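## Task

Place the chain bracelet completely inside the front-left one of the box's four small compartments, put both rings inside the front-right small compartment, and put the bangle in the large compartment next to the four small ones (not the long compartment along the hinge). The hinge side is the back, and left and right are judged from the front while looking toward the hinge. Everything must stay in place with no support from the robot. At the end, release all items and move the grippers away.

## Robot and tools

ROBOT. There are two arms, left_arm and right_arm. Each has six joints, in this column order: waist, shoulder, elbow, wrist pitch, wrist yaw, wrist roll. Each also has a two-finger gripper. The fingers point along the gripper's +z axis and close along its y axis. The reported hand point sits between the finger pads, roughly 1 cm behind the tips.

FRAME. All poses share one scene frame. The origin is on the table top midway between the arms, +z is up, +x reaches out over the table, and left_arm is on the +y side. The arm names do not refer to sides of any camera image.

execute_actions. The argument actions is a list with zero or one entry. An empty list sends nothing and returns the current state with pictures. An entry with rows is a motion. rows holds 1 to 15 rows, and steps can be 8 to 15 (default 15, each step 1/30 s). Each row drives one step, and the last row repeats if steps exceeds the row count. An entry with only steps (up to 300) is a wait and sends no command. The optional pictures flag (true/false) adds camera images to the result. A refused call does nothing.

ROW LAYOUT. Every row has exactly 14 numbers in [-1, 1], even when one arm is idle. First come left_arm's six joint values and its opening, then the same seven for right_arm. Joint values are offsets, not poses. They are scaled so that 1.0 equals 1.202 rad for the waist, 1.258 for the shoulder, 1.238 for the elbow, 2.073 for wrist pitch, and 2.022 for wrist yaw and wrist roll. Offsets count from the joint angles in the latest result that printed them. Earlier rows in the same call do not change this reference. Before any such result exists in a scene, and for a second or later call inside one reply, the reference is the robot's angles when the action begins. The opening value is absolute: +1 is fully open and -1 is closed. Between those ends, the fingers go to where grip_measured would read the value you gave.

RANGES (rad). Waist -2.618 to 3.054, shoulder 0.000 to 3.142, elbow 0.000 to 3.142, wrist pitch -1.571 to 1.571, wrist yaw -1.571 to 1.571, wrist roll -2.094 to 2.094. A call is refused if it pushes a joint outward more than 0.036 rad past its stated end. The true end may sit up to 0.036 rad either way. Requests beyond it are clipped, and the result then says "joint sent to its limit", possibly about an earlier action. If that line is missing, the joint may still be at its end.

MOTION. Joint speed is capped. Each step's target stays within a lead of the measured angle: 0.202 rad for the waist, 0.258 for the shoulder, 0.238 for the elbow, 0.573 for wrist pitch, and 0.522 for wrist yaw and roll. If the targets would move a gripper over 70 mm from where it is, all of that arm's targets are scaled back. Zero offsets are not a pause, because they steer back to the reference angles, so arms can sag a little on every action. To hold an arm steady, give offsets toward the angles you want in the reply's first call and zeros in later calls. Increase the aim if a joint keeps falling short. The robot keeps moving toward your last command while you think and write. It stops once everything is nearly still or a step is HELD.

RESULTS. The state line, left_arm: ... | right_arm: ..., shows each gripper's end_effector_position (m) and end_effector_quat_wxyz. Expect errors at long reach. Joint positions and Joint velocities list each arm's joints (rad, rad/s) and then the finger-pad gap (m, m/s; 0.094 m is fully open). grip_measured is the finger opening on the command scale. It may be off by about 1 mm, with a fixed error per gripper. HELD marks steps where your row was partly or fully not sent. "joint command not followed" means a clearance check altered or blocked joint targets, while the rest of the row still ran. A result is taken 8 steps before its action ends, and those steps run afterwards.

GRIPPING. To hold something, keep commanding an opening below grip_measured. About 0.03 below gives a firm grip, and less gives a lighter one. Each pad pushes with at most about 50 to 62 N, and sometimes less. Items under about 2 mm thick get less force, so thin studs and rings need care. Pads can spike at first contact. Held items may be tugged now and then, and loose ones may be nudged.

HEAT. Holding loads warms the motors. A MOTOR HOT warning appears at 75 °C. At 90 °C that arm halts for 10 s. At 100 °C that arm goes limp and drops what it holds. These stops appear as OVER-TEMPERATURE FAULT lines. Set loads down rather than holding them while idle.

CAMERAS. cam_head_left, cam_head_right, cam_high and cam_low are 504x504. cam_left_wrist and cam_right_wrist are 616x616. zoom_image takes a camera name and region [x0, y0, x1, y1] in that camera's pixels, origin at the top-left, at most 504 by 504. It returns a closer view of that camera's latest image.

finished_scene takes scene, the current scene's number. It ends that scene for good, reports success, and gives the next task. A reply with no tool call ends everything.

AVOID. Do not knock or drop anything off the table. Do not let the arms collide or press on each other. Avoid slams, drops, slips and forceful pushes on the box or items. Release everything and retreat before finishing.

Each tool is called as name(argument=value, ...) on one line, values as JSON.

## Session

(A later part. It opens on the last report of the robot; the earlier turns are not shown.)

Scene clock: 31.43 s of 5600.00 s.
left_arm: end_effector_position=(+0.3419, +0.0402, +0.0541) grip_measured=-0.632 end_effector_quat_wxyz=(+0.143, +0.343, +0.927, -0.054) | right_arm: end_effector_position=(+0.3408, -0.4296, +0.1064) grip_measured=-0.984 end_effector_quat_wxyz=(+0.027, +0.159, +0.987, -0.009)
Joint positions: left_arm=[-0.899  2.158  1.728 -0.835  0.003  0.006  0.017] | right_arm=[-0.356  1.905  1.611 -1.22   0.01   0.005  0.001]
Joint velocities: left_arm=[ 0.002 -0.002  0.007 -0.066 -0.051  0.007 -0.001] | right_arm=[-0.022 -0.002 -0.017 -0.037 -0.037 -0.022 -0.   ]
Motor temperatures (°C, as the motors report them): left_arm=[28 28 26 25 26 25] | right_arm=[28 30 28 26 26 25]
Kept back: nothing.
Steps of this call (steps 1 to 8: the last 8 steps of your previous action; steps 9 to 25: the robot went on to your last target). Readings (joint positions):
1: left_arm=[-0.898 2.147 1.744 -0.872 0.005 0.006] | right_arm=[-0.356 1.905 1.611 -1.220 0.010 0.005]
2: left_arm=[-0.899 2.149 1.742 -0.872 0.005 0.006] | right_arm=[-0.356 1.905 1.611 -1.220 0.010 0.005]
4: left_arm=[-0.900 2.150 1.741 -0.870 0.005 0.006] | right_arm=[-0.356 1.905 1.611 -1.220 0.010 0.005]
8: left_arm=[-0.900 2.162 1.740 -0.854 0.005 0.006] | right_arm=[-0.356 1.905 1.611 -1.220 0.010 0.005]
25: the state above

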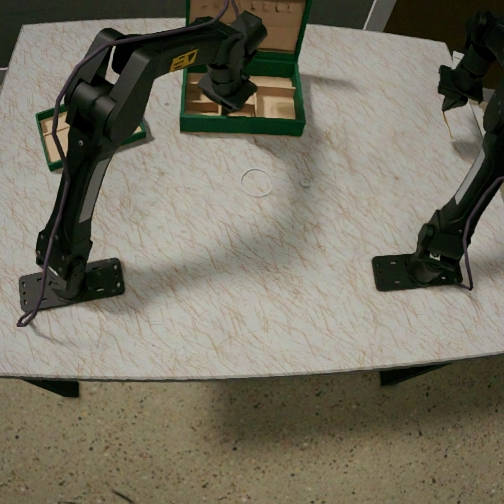

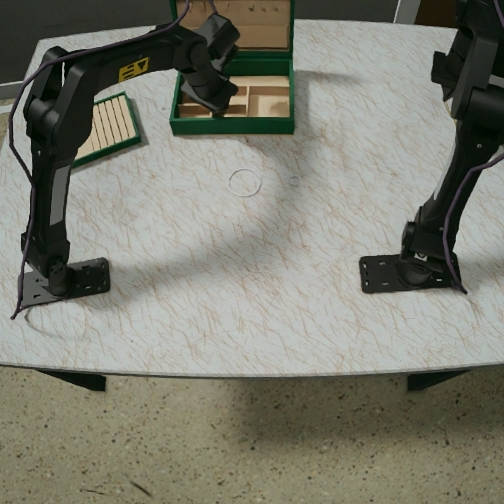

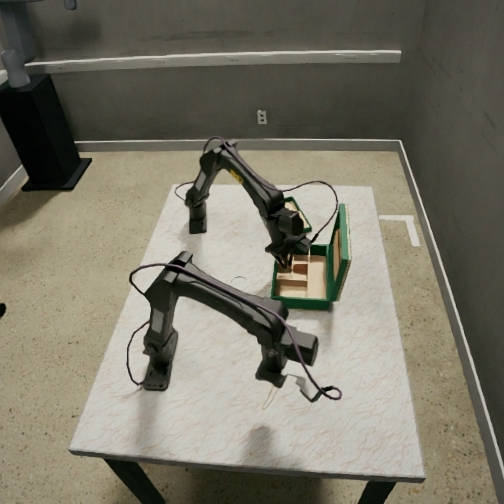

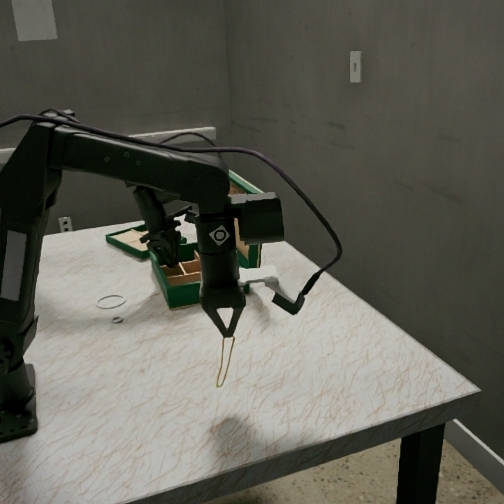

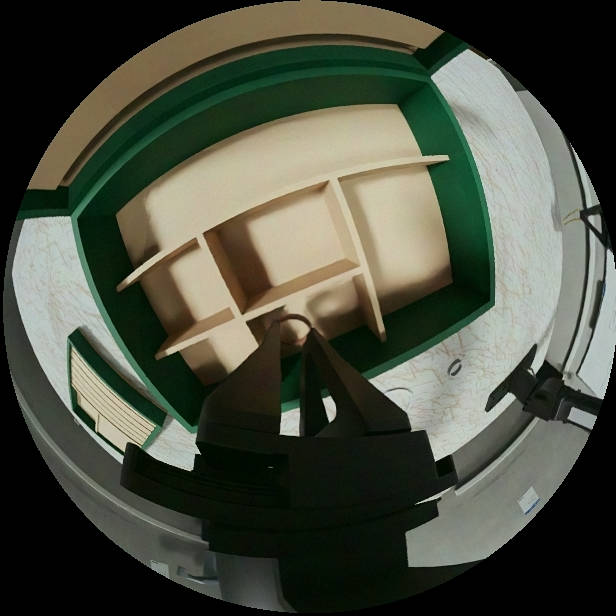

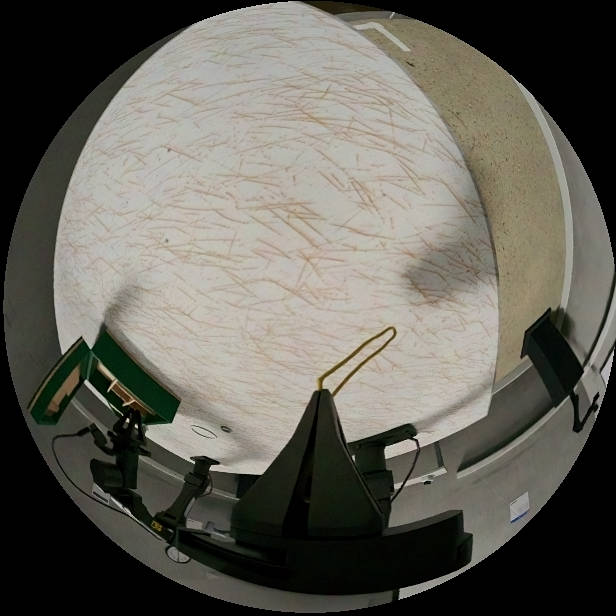

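execute_actions(actions=[{"rows":[[-0.016,0,0,0.02,0,0,-0.66,0,0,0.01,0,0,0,-1],[-0.016,0.01,0,0.03,0,0,-0.66,0,0,0.01,0,0,0,-1],[-0.016,0.02,0,0.036,0,0,-0.66,0,0,0.01,0,0,0,-1],[-0.016,0.03,-0.005,0.036,0,0,-0.66,0,0,0.01,0,0,0,-1],[-0.016,0.04,-0.008,0.036,0,0,-0.66,0,0,0.01,0,0,0,-1]]}])

execute_actions(actions=[{"steps":20}], pictures=true)

Scene clock: 32.40 s of 5600.00 s.
left_arm: end_effector_position=(+0.3471, +0.0278, +0.0492) grip_measured=-0.632 end_effector_quat_wxyz=(+0.160, +0.348, +0.922, -0.061) | right_arm: end_effector_position=(+0.3408, -0.4296, +0.1064) grip_measured=-0.984 end_effector_quat_wxyz=(+0.027, +0.159, +0.987, -0.009)
Joint positions: left_arm=[-0.911  2.178  1.728 -0.778  0.003  0.006  0.017] | right_arm=[-0.356  1.905  1.611 -1.22   0.01   0.005  0.001]
Joint velocities: left_arm=[-0.046  0.227  0.002  0.154 -0.051 -0.051  0.   ] | right_arm=[-0.017 -0.002 -0.007 -0.007  0.037 -0.022 -0.001]
Motor temperatures (°C, as the motors report them): left_arm=[28 29 26 26 26 25] | right_arm=[28 30 28 26 26 25]
Steps of this call (steps 1 to 22: the robot went on to your last target; steps 23 to 29: the first 7 steps of this action). Readings (joint positions):
23: left_arm=[-0.899 2.158 1.728 -0.833 0.003 0.006] | right_arm=[-0.356 1.905 1.611 -1.220 0.010 0.005]
24: left_arm=[-0.901 2.158 1.728 -0.824 0.003 0.006] | right_arm=[-0.356 1.905 1.611 -1.220 0.010 0.005]
26: left_arm=[-0.905 2.161 1.728 -0.802 0.003 0.006] | right_arm=[-0.356 1.905 1.611 -1.220 0.010 0.005]
29: the state above

Scene clock: 33.07 s of 5600.00 s.
left_arm: end_effector_position=(+0.3477, +0.0269, +0.0486) grip_measured=-0.632 end_effector_quat_wxyz=(+0.162, +0.348, +0.921, -0.061) | right_arm: end_effector_position=(+0.3408, -0.4296, +0.1064) grip_measured=-0.984 end_effector_quat_wxyz=(+0.027, +0.159, +0.987, -0.009)
Joint positions: left_arm=[-0.912  2.18   1.728 -0.773  0.001  0.006  0.017] | right_arm=[-0.356  1.905  1.611 -1.22   0.01   0.005  0.001]
Joint velocities: left_arm=[-0.002 -0.002 -0.007  0.051 -0.037 -0.007 -0.001] | right_arm=[ 0.002 -0.012  0.002  0.095  0.007 -0.037 -0.001]
Motor temperatures (°C, as the motors report them): left_arm=[28 29 26 26 26 25] | right_arm=[28 30 29 26 26 25]
Kept back: nothing.
Steps of this call (steps 1 to 8: the last 8 steps of your previous action; steps 9 to 15: the robot went on to your last target; steps 16 to 20: nothing new was sent). Readings (joint positions):
1: left_arm=[-0.912 2.181 1.728 -0.776 0.001 0.006] | right_arm=[-0.356 1.905 1.611 -1.220 0.010 0.005]
2: left_arm=[-0.912 2.180 1.728 -0.776 0.001 0.006] | right_arm=[-0.356 1.905 1.611 -1.220 0.010 0.005]
4: left_arm=[-0.912 2.180 1.728 -0.773 0.001 0.006] | right_arm=[-0.356 1.905 1.611 -1.220 0.010 0.005]
8: left_arm=[-0.912 2.180 1.728 -0.773 0.001 0.006] | right_arm=[-0.356 1.905 1.611 -1.220 0.010 0.005]
20: the state above
All arms were judged still, so your last target was given up. Only a new action makes them travel on or press farther. Fingers that are still opening or closing keep moving.

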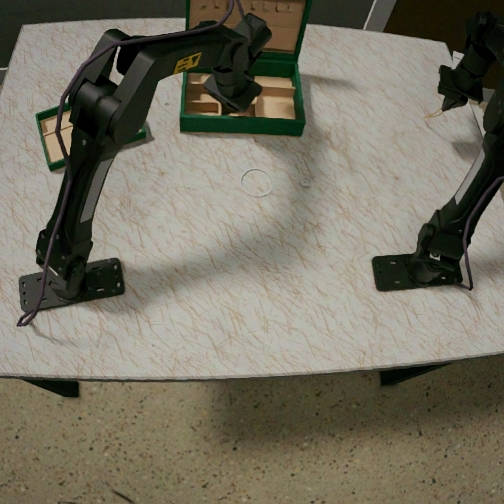

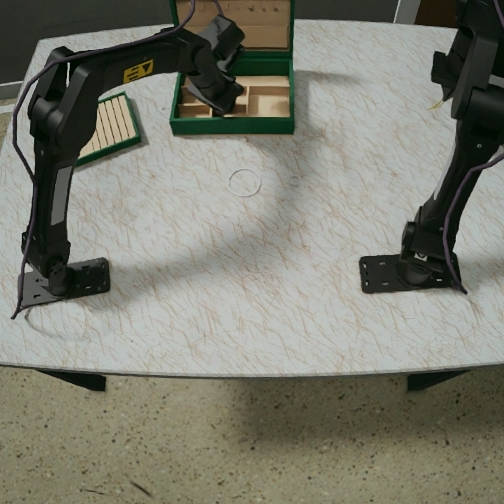

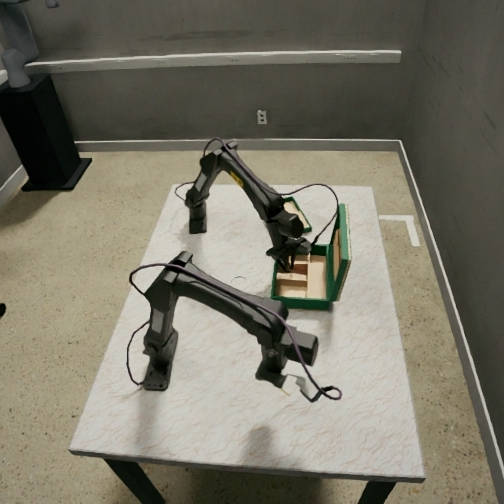

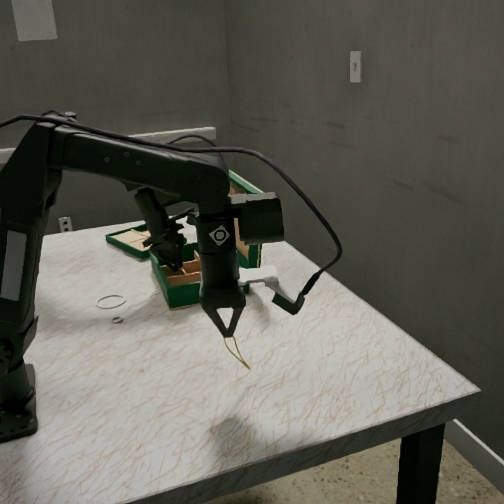

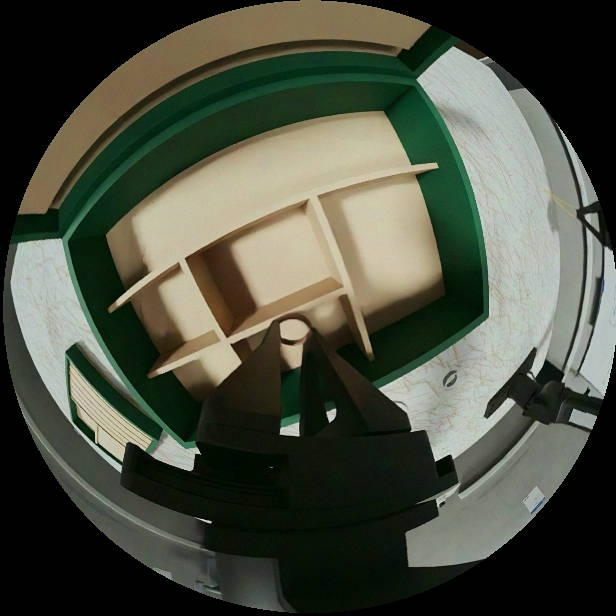

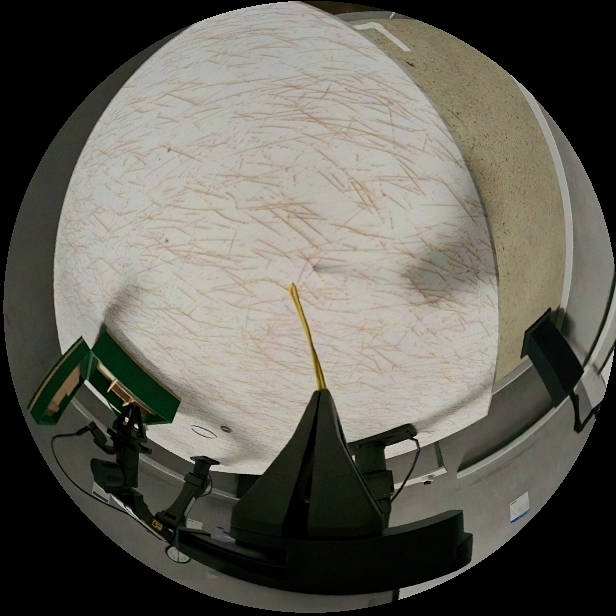

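execute_actions(actions=[{"rows":[[0,-0.03,0,-0.01,0,0,-0.66,0,0,0.01,0,0,0,-1],[0,-0.03,0,-0.01,0,0,-0.66,0,0,0.01,0,0,0,-1],[0,-0.03,0,-0.01,0,0,-0.66,0,0,0.01,0,0,0,-1],[0,-0.03,0,-0.02,0,-0.1,-0.66,0,0,0.01,0,0,0,-1],[0,-0.03,0,-0.02,0,-0.2,-0.66,0,0,0.01,0,0,0,-1],[0,-0.03,0,-0.02,0,-0.3,-0.66,0,0,0.01,0,0,0,-1],[0,-0.03,0,-0.02,0,-0.37,-0.66,0,0,0.01,0,0,0,-1]]}])

execute_actions(actions=[{"steps":25}], pictures=true)

Scene clock: 34.13 s of 5600.00 s.
left_arm: end_effector_position=(+0.3467, +0.0278, +0.0598) grip_measured=-0.632 end_effector_quat_wxyz=(+0.156, +0.210, +0.961, -0.087) | right_arm: end_effector_position=(+0.3408, -0.4296, +0.1064) grip_measured=-0.984 end_effector_quat_wxyz=(+0.027, +0.159, +0.987, -0.009)
Joint positions: left_arm=[-0.912  2.154  1.728 -0.786  0.001 -0.286  0.017] | right_arm=[-0.356  1.905  1.611 -1.22   0.01   0.005  0.001]
Joint velocities: left_arm=[ 0.002 -0.037  0.017  0.007 -0.066 -2.879 -0.   ] | right_arm=[ 0.002 -0.002 -0.002 -0.066  0.022  0.007  0.   ]
Motor temperatures (°C, as the motors report them): left_arm=[28 29 26 26 26 25] | right_arm=[28 30 29 26 26 25]
Steps of this call (steps 1 to 25: nothing new was sent; steps 26 to 32: the first 7 steps of this action). Readings (joint positions):
26: left_arm=[-0.912 2.175 1.728 -0.774 0.001 0.006] | right_arm=[-0.356 1.905 1.611 -1.220 0.010 0.005]
27: left_arm=[-0.912 2.172 1.728 -0.776 0.001 0.006] | right_arm=[-0.356 1.905 1.611 -1.220 0.010 0.005]
29: left_arm=[-0.912 2.163 1.728 -0.779 0.001 -0.026] | right_arm=[-0.356 1.905 1.611 -1.220 0.010 0.005]
32: the state above

Scene clock: 34.97 s of 5600.00 s.
left_arm: end_effector_position=(+0.3450, +0.0292, +0.0593) grip_measured=-0.632 end_effector_quat_wxyz=(+0.130, -0.009, +0.985, -0.116) | right_arm: end_effector_position=(+0.3408, -0.4296, +0.1064) grip_measured=-0.984 end_effector_quat_wxyz=(+0.027, +0.159, +0.987, -0.009)
Joint positions: left_arm=[-0.912  2.154  1.728 -0.795  0.001 -0.735  0.017] | right_arm=[-0.356  1.905  1.611 -1.22   0.01   0.005  0.001]
Joint velocities: left_arm=[ 0.007  0.022  0.007  0.037 -0.037 -0.022  0.   ] | right_arm=[ 0.007 -0.007  0.012  0.037 -0.022 -0.051  0.   ]
Motor temperatures (°C, as the motors report them): left_arm=[28 29 26 26 26 25] | right_arm=[28 30 29 26 26 25]
Kept back: nothing.
Steps of this call (steps 1 to 8: the last 8 steps of your previous action; steps 9 to 25: the robot went on to your last target). Readings (joint positions):
1: left_arm=[-0.912 2.154 1.728 -0.787 0.001 -0.376] | right_arm=[-0.356 1.905 1.611 -1.220 0.010 0.005]
2: left_arm=[-0.912 2.154 1.728 -0.789 0.001 -0.449] | right_arm=[-0.356 1.905 1.611 -1.220 0.010 0.005]
4: left_arm=[-0.912 2.154 1.728 -0.792 0.001 -0.553] | right_arm=[-0.356 1.905 1.611 -1.220 0.010 0.005]
8: left_arm=[-0.912 2.154 1.728 -0.794 0.001 -0.662] | right_arm=[-0.356 1.905 1.611 -1.220 0.010 0.005]
25: the state above

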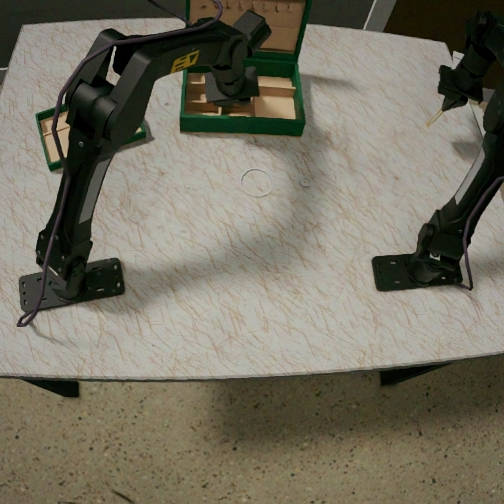

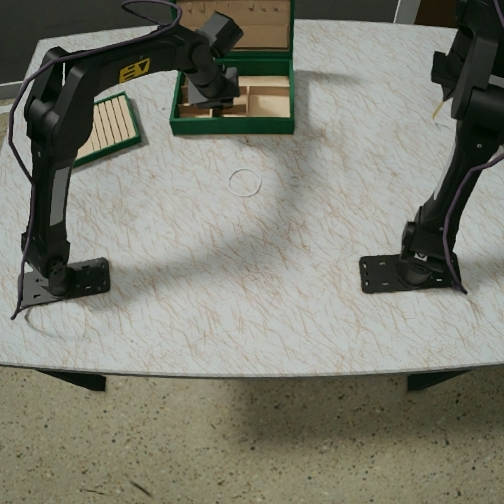

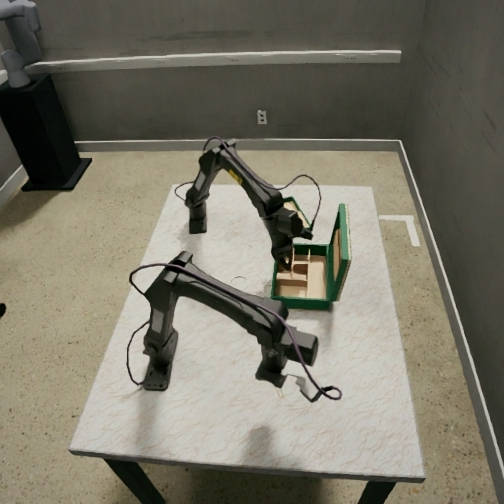

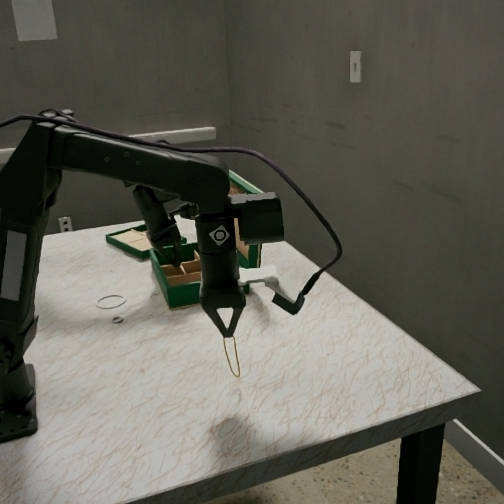

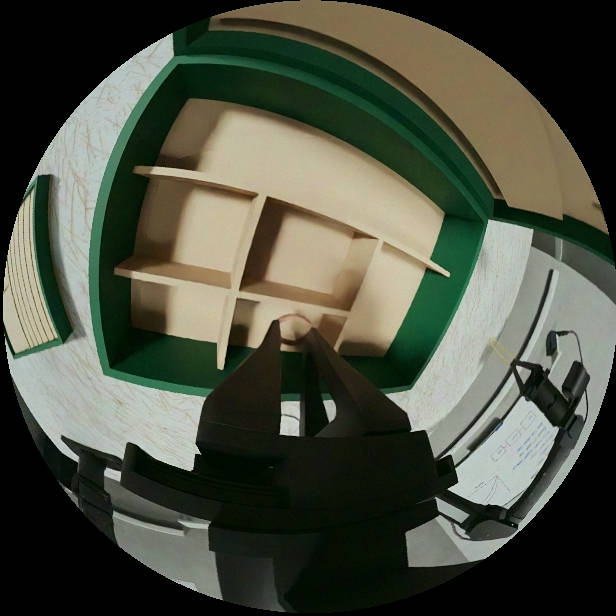

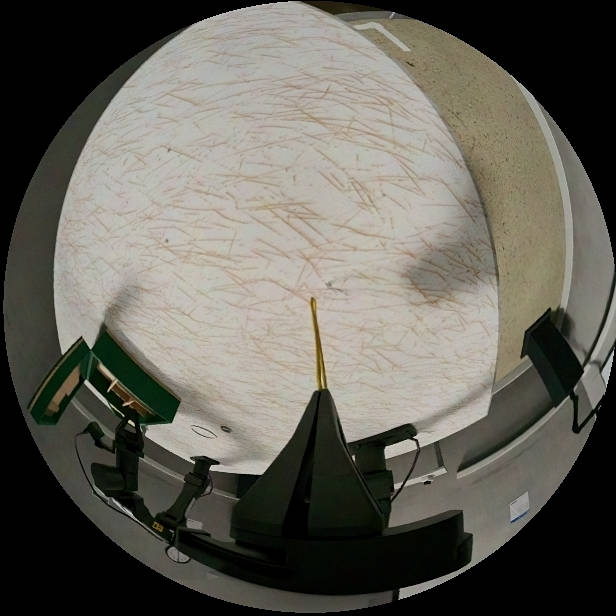

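execute_actions(actions=[{"rows":[[0,0.01,0,-0.013,0,0,-0.66,0,0,0.01,0,0,0,-1],[0,0.02,0,-0.013,0,0,-0.66,0,0,0.01,0,0,0,-1],[0,0.03,0,-0.013,0,0,-0.66,0,0,0.01,0,0,0,-1],[0,0.04,0,-0.013,0,0,-0.66,0,0,0.01,0,0,0,-1],[0,0.05,0,-0.013,0,0,-0.66,0,0,0.01,0,0,0,-1]]}])

execute_actions(actions=[{"steps":20}], pictures=true)

Scene clock: 35.53 s of 5600.00 s.
left_arm: end_effector_position=(+0.3428, +0.0312, +0.0441) grip_measured=-0.632 end_effector_quat_wxyz=(+0.117, -0.009, +0.988, -0.105) | right_arm: end_effector_position=(+0.3408, -0.4296, +0.1064) grip_measured=-0.984 end_effector_quat_wxyz=(+0.027, +0.159, +0.987, -0.009)
Joint positions: left_arm=[-0.912  2.185  1.728 -0.799  0.001 -0.736  0.017] | right_arm=[-0.356  1.905  1.611 -1.22   0.01   0.005  0.001]
Joint velocities: left_arm=[-0.012  0.295 -0.002 -0.037 -0.007  0.007 -0.001] | right_arm=[-0.007  0.002 -0.017  0.022  0.051 -0.066  0.001]
Motor temperatures (°C, as the motors report them): left_arm=[28 29 27 26 26 25] | right_arm=[28 30 29 26 26 25]
Steps of this call (steps 1 to 10: the robot went on to your last target; steps 11 to 17: the first 7 steps of this action). Readings (joint positions):
11: left_arm=[-0.912 2.154 1.728 -0.796 0.001 -0.736] | right_arm=[-0.356 1.905 1.611 -1.220 0.010 0.005]
12: left_arm=[-0.912 2.154 1.728 -0.797 0.001 -0.736] | right_arm=[-0.356 1.905 1.611 -1.220 0.010 0.005]
14: left_arm=[-0.912 2.160 1.728 -0.798 0.001 -0.736] | right_arm=[-0.356 1.905 1.611 -1.220 0.010 0.005]
17: the state above

Scene clock: 36.20 s of 5600.00 s.
left_arm: end_effector_position=(+0.3413, +0.0330, +0.0326) grip_measured=-0.632 end_effector_quat_wxyz=(+0.108, -0.010, +0.989, -0.096) | right_arm: end_effector_position=(+0.3408, -0.4296, +0.1064) grip_measured=-0.984 end_effector_quat_wxyz=(+0.027, +0.159, +0.987, -0.009)
Joint positions: left_arm=[-0.912  2.209  1.728 -0.8    0.    -0.736  0.017] | right_arm=[-0.356  1.905  1.611 -1.22   0.01   0.005  0.001]
Joint velocities: left_arm=[ 0.007  0.007  0.012  0.037 -0.066  0.022  0.001] | right_arm=[-0.007  0.002  0.017 -0.051  0.007 -0.007 -0.   ]
Motor temperatures (°C, as the motors report them): left_arm=[28 29 27 26 26 25] | right_arm=[28 30 29 26 26 25]
Kept back: nothing.
Steps of this call (steps 1 to 8: the last 8 steps of your previous action; steps 9 to 20: the robot went on to your last target). Readings (joint positions):
1: left_arm=[-0.912 2.194 1.728 -0.800 0.001 -0.736] | right_arm=[-0.356 1.905 1.611 -1.220 0.010 0.005]
2: left_arm=[-0.912 2.202 1.728 -0.802 0.001 -0.736] | right_arm=[-0.356 1.905 1.611 -1.220 0.010 0.005]
4: left_arm=[-0.912 2.209 1.728 -0.800 0.000 -0.736] | right_arm=[-0.356 1.905 1.611 -1.220 0.010 0.005]
8: left_arm=[-0.912 2.209 1.728 -0.800 0.000 -0.736] | right_arm=[-0.356 1.905 1.611 -1.220 0.010 0.005]
20: the state above

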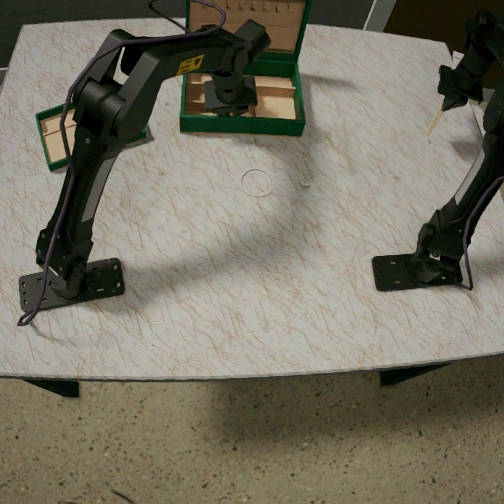

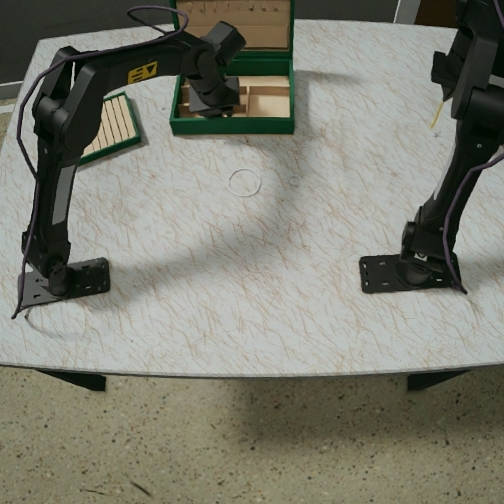

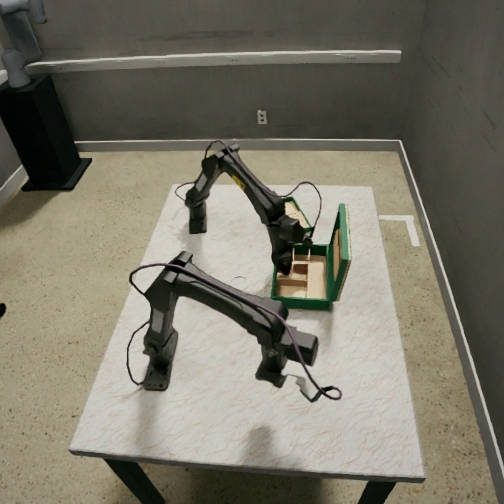

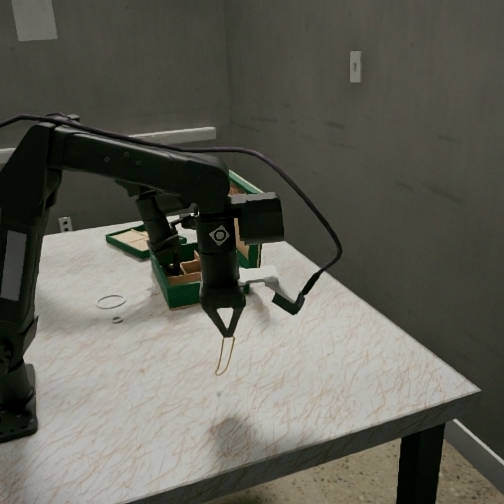

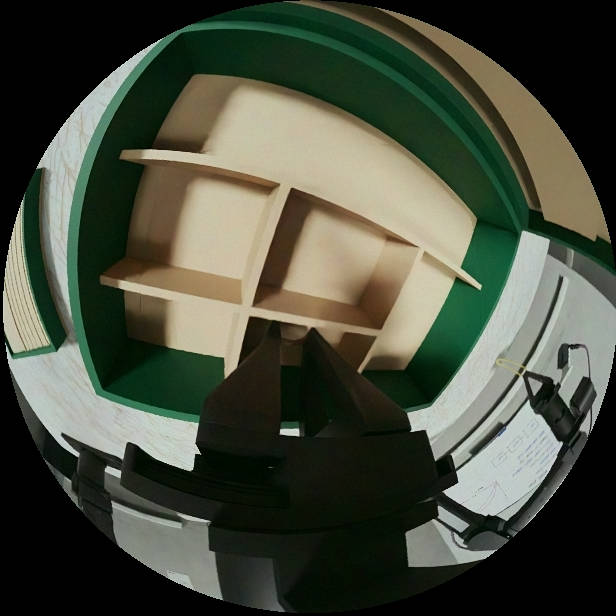

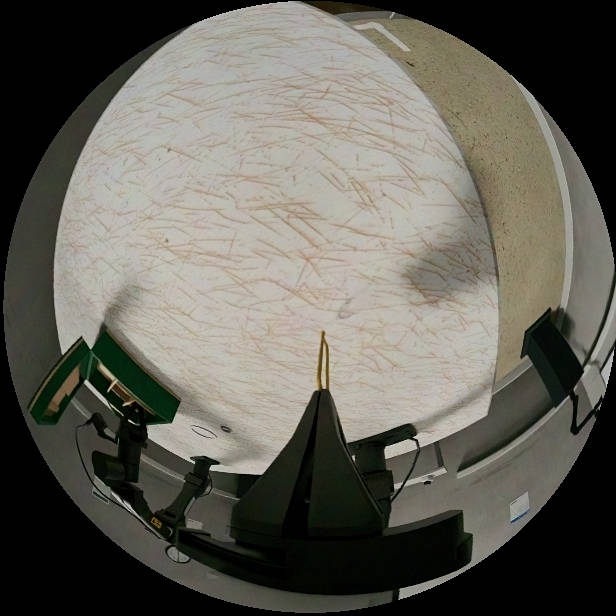

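execute_actions(actions=[{"rows":[[0,0.01,0,0,0,0,-0.6,0,0,0.01,0,0,0,-1],[0,0.01,0,0,0,0,-0.55,0,0,0.01,0,0,0,-1],[0,0.01,0,0,0,0,-0.5,0,0,0.01,0,0,0,-1],[0,0.01,0,0,0,0,-0.5,0,0,0.01,0,0,0,-1],[0,0.01,0,0,0,0,-0.5,0,0,0.01,0,0,0,-1],[0,0,0,0,0,0,-0.5,0,-0.01,0.01,0,0,0,-1],[0,-0.03,0,0,0,0,-0.5,0,-0.02,0.01,0,0,0,-1],[0,-0.06,0,0,0,0,-0.5,0,-0.04,0.01,0,0,0,-1],[0,-0.09,0,0,0,0,-0.5,0,-0.06,0.01,0,0,0,-1],[0,-0.12,0,0,0,0,-0.5,0,-0.08,0.01,0,0,0,-1],[0,-0.15,0,0,0,0,-0.5,0,-0.1,0.01,0,0,0,-1],[0,-0.18,0,0,0,0,-0.5,0,-0.12,0.01,0,0,0,-1],[0,-0.2,0,0,0,0,-0.5,0,-0.14,0.01,0,0,0,-1]]}])

execute_actions(actions=[{"steps":20}], pictures=true)

Scene clock: 37.43 s of 5600.00 s.
left_arm: end_effector_position=(+0.3424, +0.0320, +0.0340) grip_measured=-0.502 end_effector_quat_wxyz=(+0.111, -0.010, +0.989, -0.099) | right_arm: end_effector_position=(+0.3408, -0.4296, +0.1064) grip_measured=-0.984 end_effector_quat_wxyz=(+0.027, +0.159, +0.987, -0.009)
Joint positions: left_arm=[-0.912  2.207  1.728 -0.795  0.    -0.736  0.023] | right_arm=[-0.356  1.905  1.611 -1.22   0.01   0.005  0.001]
Joint velocities: left_arm=[ 0.002 -0.051 -0.007  0.051 -0.051  0.007  0.001] | right_arm=[ 0.002 -0.007 -0.007 -0.037 -0.007 -0.066  0.001]
Motor temperatures (°C, as the motors report them): left_arm=[28 29 27 26 26 25] | right_arm=[28 31 29 26 26 25]
Steps of this call (steps 1 to 15: the robot went on to your last target; steps 16 to 30: nothing new was sent; steps 31 to 37: the first 7 steps of this action). Readings (joint positions):
31: left_arm=[-0.912 2.209 1.728 -0.799 0.000 -0.736] | right_arm=[-0.356 1.905 1.611 -1.220 0.010 0.005]
32: left_arm=[-0.912 2.209 1.728 -0.797 0.000 -0.736] | right_arm=[-0.356 1.905 1.611 -1.220 0.010 0.005]
34: left_arm=[-0.912 2.209 1.728 -0.795 0.000 -0.736] | right_arm=[-0.356 1.905 1.611 -1.220 0.010 0.005]
37: the state above

Scene clock: 38.10 s of 5600.00 s.
left_arm: end_effector_position=(+0.3502, +0.0252, +0.1632) grip_measured=-0.502 end_effector_quat_wxyz=(+0.213, -0.009, +0.958, -0.190) | right_arm: end_effector_position=(+0.3373, -0.4285, +0.1698) grip_measured=-0.984 end_effector_quat_wxyz=(+0.116, +0.158, +0.980, -0.023)
Joint positions: left_arm=[-0.912  1.947  1.735 -0.78   0.    -0.736  0.023] | right_arm=[-0.356  1.725  1.611 -1.221  0.01   0.005  0.001]
Joint velocities: left_arm=[ 0.007 -0.002  0.007  0.037 -0.007 -0.022 -0.   ] | right_arm=[-0.002  0.007 -0.012  0.007 -0.022  0.022  0.   ]
Motor temperatures (°C, as the motors report them): left_arm=[28 30 27 26 26 25] | right_arm=[28 31 29 26 26 25]
Kept back: nothing.
Steps of this call (steps 1 to 8: the last 8 steps of your previous action; steps 9 to 20: the robot went on to your last target). Readings (joint positions):
1: left_arm=[-0.912 2.200 1.728 -0.796 0.000 -0.736] | right_arm=[-0.356 1.903 1.611 -1.220 0.010 0.005]
2: left_arm=[-0.912 2.187 1.728 -0.798 0.000 -0.736] | right_arm=[-0.356 1.896 1.611 -1.220 0.010 0.005]
4: left_arm=[-0.912 2.136 1.724 -0.800 0.000 -0.736] | right_arm=[-0.356 1.866 1.611 -1.220 0.010 0.005]
8: left_arm=[-0.912 1.982 1.724 -0.792 0.000 -0.736] | right_arm=[-0.356 1.759 1.611 -1.220 0.010 0.005]
20: the state above

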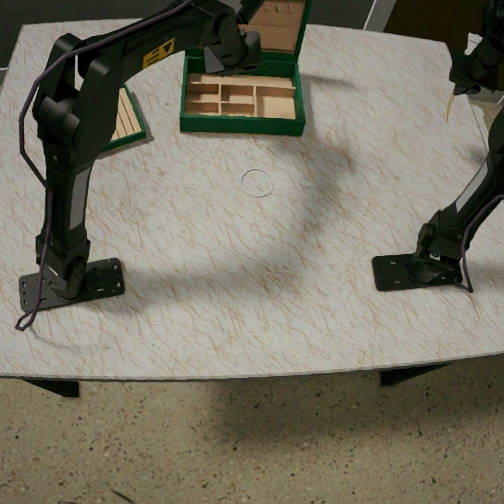

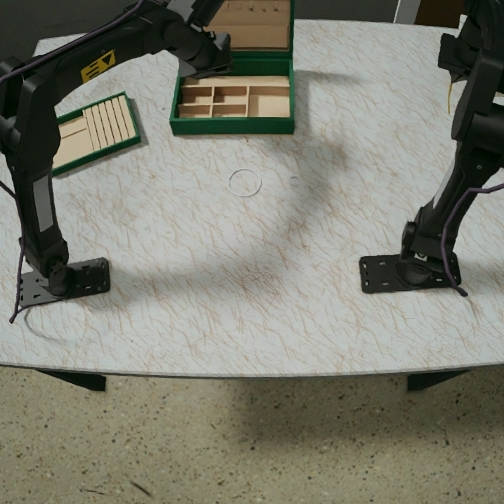

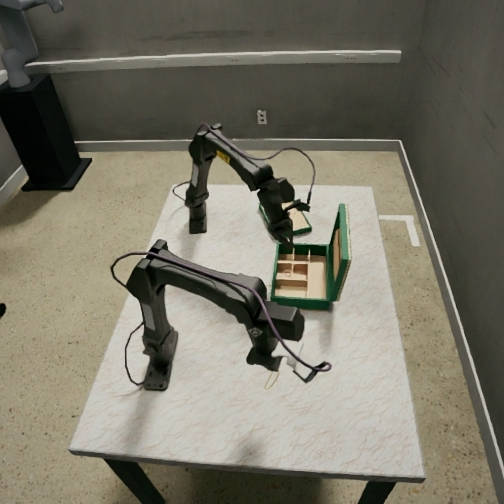

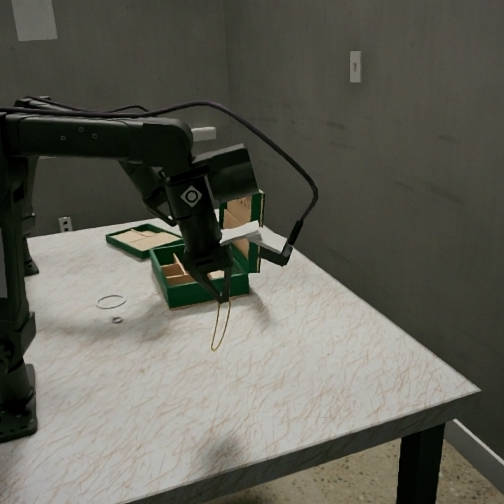

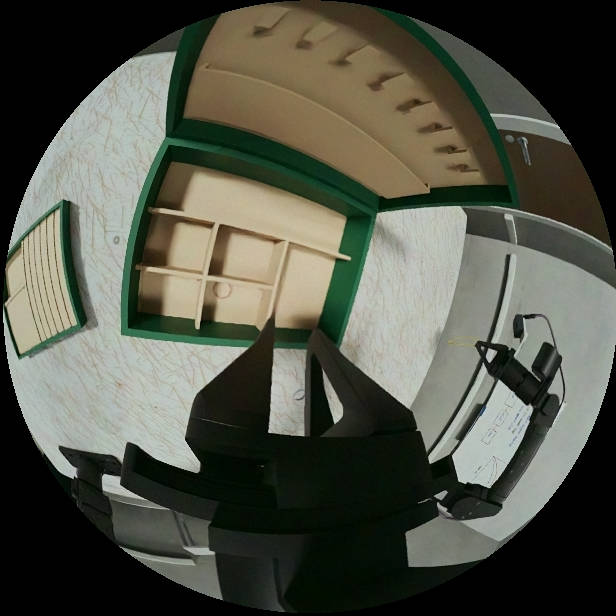

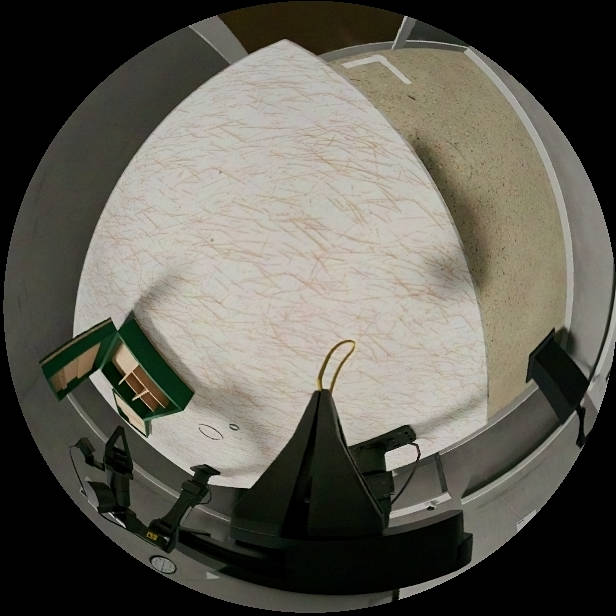

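execute_actions(actions=[{"rows":[[0.1,-0.1,-0.05,-0.05,0,0.1,0,0.01,0,0.01,0,0,0,-1],[0.2,-0.2,-0.1,-0.1,0,0.2,0,0.02,0,0.01,0,0,0,-1],[0.4,-0.3,-0.2,-0.2,0,0.36,0,0.035,0,0.01,0,0,0,-1],[0.6,-0.4,-0.3,-0.25,0,0.36,0,0.05,0,0.01,0,0,0,-1],[0.8,-0.5,-0.4,-0.25,0,0.36,0,0.07,0,0.01,0,0,0,-1],[0.8,-0.5,-0.4,-0.25,0,0.36,0,0.09,0,0.01,0,0,0,-1],[0.8,-0.5,-0.4,-0.25,0,0.36,0,0.11,0,0.01,0,0,0,-1],[0.8,-0.5,-0.4,-0.25,0,0.36,0,0.135,0,0.01,0,0,0,-1],[0.8,-0.5,-0.4,-0.25,0,0.36,0,0.16,0,0.01,0,0,0,-1],[0.8,-0.5,-0.4,-0.25,0,0.36,0,0.185,0,0.01,0,0,0,-1],[0.8,-0.5,-0.4,-0.25,0,0.36,0,0.21,0,0.01,0,0,0,-1],[0.8,-0.5,-0.4,-0.25,0,0.36,0,0.235,0,0.01,0,0,0,-1],[0.8,-0.5,-0.4,-0.25,0,0.36,0,0.26,0,0.01,0,0,0,-1],[0.8,-0.5,-0.4,-0.25,0,0.36,0,0.285,0,0.01,0,0,0,-1],[0.8,-0.5,-0.4,-0.25,0,0.36,0,0.31,0,0.01,0,0,0,-1]]}])

execute_actions(actions=[{"steps":25}])

execute_actions(actions=[{"rows":[[0,0,0.01,0,0,0,0,0.02,0,0.01,0,0,0.015,-1],[0,0,0.01,0,0,0,0,0.04,0,0.01,0,0,0.03,-1],[0,0,0.01,0,0,0,0,0.06,0,0.01,0,0,0.045,-1],[0,0,0.01,0,0,0,0,0.085,0,0.01,0,0,0.06,-1],[0,0,0.01,0,0,0,0,0.11,0,0.01,0,0,0.075,-1],[0,0,0.01,0,0,0,0,0.135,0,0.01,0,0,0.09,-1],[0,0,0.01,0,0,0,0,0.16,0,0.01,0,0,0.105,-1],[0,0,0.01,0,0,0,0,0.185,0,0.01,0,0,0.12,-1],[0,0,0.01,0,0,0,0,0.21,0,0.01,0,0,0.135,-1],[0,0,0.01,0,0,0,0,0.235,0,0.01,0,0,0.15,-1],[0,0,0.01,0,0,0,0,0.26,0,0.01,0,0,0.165,-1],[0,0,0.01,0,0,0,0,0.285,0,0.01,0,0,0.18,-1],[0,0,0.01,0,0,0,0,0.31,0,0.01,0,0,0.195,-1],[0,0,0.01,0,0,0,0,0.335,0,0.01,0,0,0.21,-1],[0,0,0.01,0,0,0,0,0.36,0,0.01,0,0,0.225,-1]]}])

execute_actions(actions=[{"rows":[[0,0,0.01,0,0,0,0,0.05,0,0.01,0,0,0.03,-1],[0,0,0.01,0,0,0,0,0.075,0,0.01,0,0,0.045,-1],[0,0,0.01,0,0,0,0,0.1,0,0.01,0,0,0.06,-1],[0,0,0.01,0,0,0,0,0.125,0,0.01,0,0,0.075,-1],[0,0,0.01,0,0,0,0,0.15,0,0.01,0,0,0.09,-1],[0,0,0.01,0,0,0,0,0.175,0,0.01,0,0,0.105,-1],[0,0,0.01,0,0,0,0,0.2,0,0.01,0,0,0.12,-1],[0,0,0.01,0,0,0,0,0.22,0,0.01,0,0,0.135,-1],[0,0,0.01,0,0,0,0,0.24,0,0.01,0,0,0.15,-1],[0,0,0.01,0,0,0,0,0.26,0,0.01,0,0,0.165,-1],[0,0,0.01,0,0,0,0,0.28,0,0.01,0,0,0.18,-1],[0,0,0.01,0,0,0,0,0.295,0,0.01,0,0,0.195,-1],[0,0,0.01,0,0,0,0,0.31,0,0.01,0,0,0.21,-1],[0,0,0.01,0,0,0,0,0.32,0,0.01,0,0,0.22,-1],[0,0,0.01,0,0,0,0,0.33,0,0.01,0,0,0.23,-1]]}])

execute_actions(actions=[{"steps":20}])

Scene clock: 40.40 s of 5600.00 s.
left_arm: end_effector_position=(+0.3292, +0.1443, +0.1715) grip_measured=-0.002 end_effector_quat_wxyz=(+0.194, +0.044, +0.974, -0.109) | right_arm: end_effector_position=(+0.3448, -0.4024, +0.1698) grip_measured=-0.984 end_effector_quat_wxyz=(+0.117, +0.122, +0.986, -0.019)
Joint positions: left_arm=[-0.724  1.717  1.539 -0.943  0.012 -0.441  0.047] | right_arm=[-0.282  1.725  1.611 -1.221  0.012  0.005  0.001]
Joint velocities: left_arm=[ 1.048 -1.17  -1.033 -0.828 -0.051  1.194  0.   ] | right_arm=[ 0.701 -0.002  0.002  0.007  0.095 -0.007  0.   ]
Motor temperatures (°C, as the motors report them): left_arm=[28 30 27 26 26 25] | right_arm=[28 31 29 26 26 25]
Steps of this call (steps 1 to 30: the robot went on to your last target; steps 31 to 62: nothing new was sent; steps 63 to 69: the first 7 steps of this action). Readings (joint positions):
63: left_arm=[-0.902 1.934 1.724 -0.781 0.006 -0.703] | right_arm=[-0.356 1.725 1.611 -1.221 0.010 0.005]
64: left_arm=[-0.885 1.909 1.700 -0.796 0.011 -0.664] | right_arm=[-0.355 1.725 1.611 -1.221 0.010 0.005]
66: left_arm=[-0.829 1.838 1.640 -0.851 0.012 -0.574] | right_arm=[-0.340 1.725 1.611 -1.221 0.010 0.005]
69: the state above

Scene clock: 41.23 s of 5600.00 s.
left_arm: end_effector_position=(+0.2190, +0.4233, +0.1760) grip_measured=-0.002 end_effector_quat_wxyz=(+0.110, -0.135, +0.985, +0.017) | right_arm: end_effector_position=(+0.3547, -0.2889, +0.1698) grip_measured=-0.984 end_effector_quat_wxyz=(+0.118, -0.030, +0.993, +0.003)
Joint positions: left_arm=[ 0.058  1.325  1.259 -1.282 -0.007 -0.019  0.047] | right_arm=[ 0.024  1.725  1.611 -1.221  0.003  0.005  0.001]
Joint velocities: left_arm=[ 0.022 -0.012  0.002 -0.051 -0.022 -0.007  0.001] | right_arm=[ 0.002 -0.007 -0.002 -0.037  0.007 -0.037 -0.   ]
Motor temperatures (°C, as the motors report them): left_arm=[28 30 27 26 26 25] | right_arm=[28 31 29 26 26 25]
Kept back: nothing.
Steps of this call (steps 1 to 8: the last 8 steps of your previous action; steps 9 to 25: the robot went on to your last target). Readings (joint positions):
1: left_arm=[-0.686 1.675 1.502 -0.971 0.011 -0.401] | right_arm=[-0.255 1.725 1.611 -1.221 0.012 0.005]
2: left_arm=[-0.646 1.632 1.464 -0.997 0.011 -0.363] | right_arm=[-0.226 1.725 1.611 -1.221 0.012 0.005]
4: left_arm=[-0.561 1.540 1.387 -1.049 0.010 -0.292] | right_arm=[-0.163 1.725 1.611 -1.221 0.012 0.005]
8: left_arm=[-0.328 1.371 1.287 -1.167 0.010 -0.153] | right_arm=[-0.038 1.725 1.611 -1.221 0.011 0.005]
25: the state above

Scene clock: 41.47 s of 5600.00 s.
left_arm: end_effector_position=(+0.2190, +0.4233, +0.1760) grip_measured=-0.002 end_effector_quat_wxyz=(+0.110, -0.135, +0.985, +0.017) | right_arm: end_effector_position=(+0.3488, -0.2439, +0.1698) grip_measured=-0.984 end_effector_quat_wxyz=(+0.117, -0.037, +0.992, +0.015)
Joint positions: left_arm=[ 0.058  1.325  1.259 -1.282 -0.007 -0.019  0.047] | right_arm=[ 0.149  1.725  1.611 -1.221  0.007  0.116  0.001]
Joint velocities: left_arm=[ 0.002 -0.007 -0.027  0.066  0.022 -0.007 -0.   ] | right_arm=[ 0.955 -0.017 -0.002  0.022  0.051  0.623  0.   ]
Motor temperatures (°C, as the motors report them): left_arm=[28 30 27 26 26 25] | right_arm=[28 31 29 26 26 25]
Steps of this call (steps 1 to 7: the first 7 steps of this action). Readings (joint positions):
1: left_arm=[0.058 1.325 1.259 -1.282 -0.007 -0.019] | right_arm=[0.025 1.725 1.611 -1.221 0.003 0.010]
2: left_arm=[0.058 1.325 1.259 -1.282 -0.007 -0.019] | right_arm=[0.031 1.725 1.611 -1.221 0.004 0.019]
4: left_arm=[0.058 1.325 1.259 -1.282 -0.007 -0.019] | right_arm=[0.061 1.725 1.611 -1.221 0.005 0.050]
7: the state above

Scene clock: 41.97 s of 5600.00 s.
left_arm: end_effector_position=(+0.2190, +0.4233, +0.1760) grip_measured=-0.002 end_effector_quat_wxyz=(+0.110, -0.135, +0.985, +0.017) | right_arm: end_effector_position=(+0.2850, -0.0971, +0.1698) grip_measured=-0.984 end_effector_quat_wxyz=(+0.101, -0.079, +0.990, +0.061)
Joint positions: left_arm=[ 0.058  1.325  1.259 -1.282 -0.007 -0.019  0.047] | right_arm=[ 0.584  1.725  1.611 -1.221  0.001  0.468  0.001]
Joint velocities: left_arm=[-0.007 -0.007 -0.017 -0.037  0.007  0.066 -0.001] | right_arm=[ 0.828 -0.002  0.007 -0.066  0.007  0.725  0.001]
Motor temperatures (°C, as the motors report them): left_arm=[28 30 27 26 26 25] | right_arm=[28 31 29 26 26 25]
Steps of this call (steps 1 to 8: the last 8 steps of your previous action; steps 9 to 15: the first 7 steps of this action, its rows measured from where the robot was after step 8). Readings (joint positions):
8: left_arm=[0.058 1.325 1.259 -1.282 -0.007 -0.019] | right_arm=[0.403 1.725 1.611 -1.221 0.003 0.334]
9: left_arm=[0.058 1.325 1.259 -1.282 -0.007 -0.019] | right_arm=[0.429 1.725 1.611 -1.221 0.002 0.347]
10: left_arm=[0.058 1.325 1.259 -1.282 -0.007 -0.019] | right_arm=[0.454 1.725 1.611 -1.221 0.001 0.361]
12: left_arm=[0.058 1.325 1.259 -1.282 -0.007 -0.019] | right_arm=[0.501 1.725 1.611 -1.221 0.001 0.397]
15: the state above

Scene clock: 42.63 s of 5600.00 s.
left_arm: end_effector_position=(+0.2190, +0.4233, +0.1760) grip_measured=-0.002 end_effector_quat_wxyz=(+0.110, -0.135, +0.985, +0.017) | right_arm: end_effector_position=(+0.2306, -0.0374, +0.1698) grip_measured=-0.984 end_effector_quat_wxyz=(+0.079, -0.028, +0.993, +0.087)
Joint positions: left_arm=[ 0.058  1.325  1.259 -1.282 -0.007 -0.019  0.047] | right_arm=[ 0.801  1.725  1.611 -1.221 -0.004  0.787  0.001]
Joint velocities: left_arm=[-0.007 -0.012 -0.007  0.037 -0.037 -0.037 -0.001] | right_arm=[-0.007  0.007  0.002 -0.022  0.007  0.051 -0.001]
Motor temperatures (°C, as the motors report them): left_arm=[28 29 27 26 26 25] | right_arm=[28 31 29 26 26 25]
Kept back: nothing.
Steps of this call (steps 1 to 8: the last 8 steps of your previous action; steps 9 to 20: the robot went on to your last target). Readings (joint positions):
1: left_arm=[0.058 1.325 1.259 -1.282 -0.007 -0.019] | right_arm=[0.614 1.725 1.611 -1.221 0.001 0.494]
2: left_arm=[0.058 1.325 1.259 -1.282 -0.007 -0.019] | right_arm=[0.643 1.725 1.611 -1.221 0.000 0.521]
4: left_arm=[0.058 1.325 1.259 -1.282 -0.007 -0.019] | right_arm=[0.697 1.725 1.611 -1.221 -0.000 0.576]
8: left_arm=[0.058 1.325 1.259 -1.282 -0.007 -0.019] | right_arm=[0.778 1.725 1.611 -1.221 -0.002 0.687]
20: the state above


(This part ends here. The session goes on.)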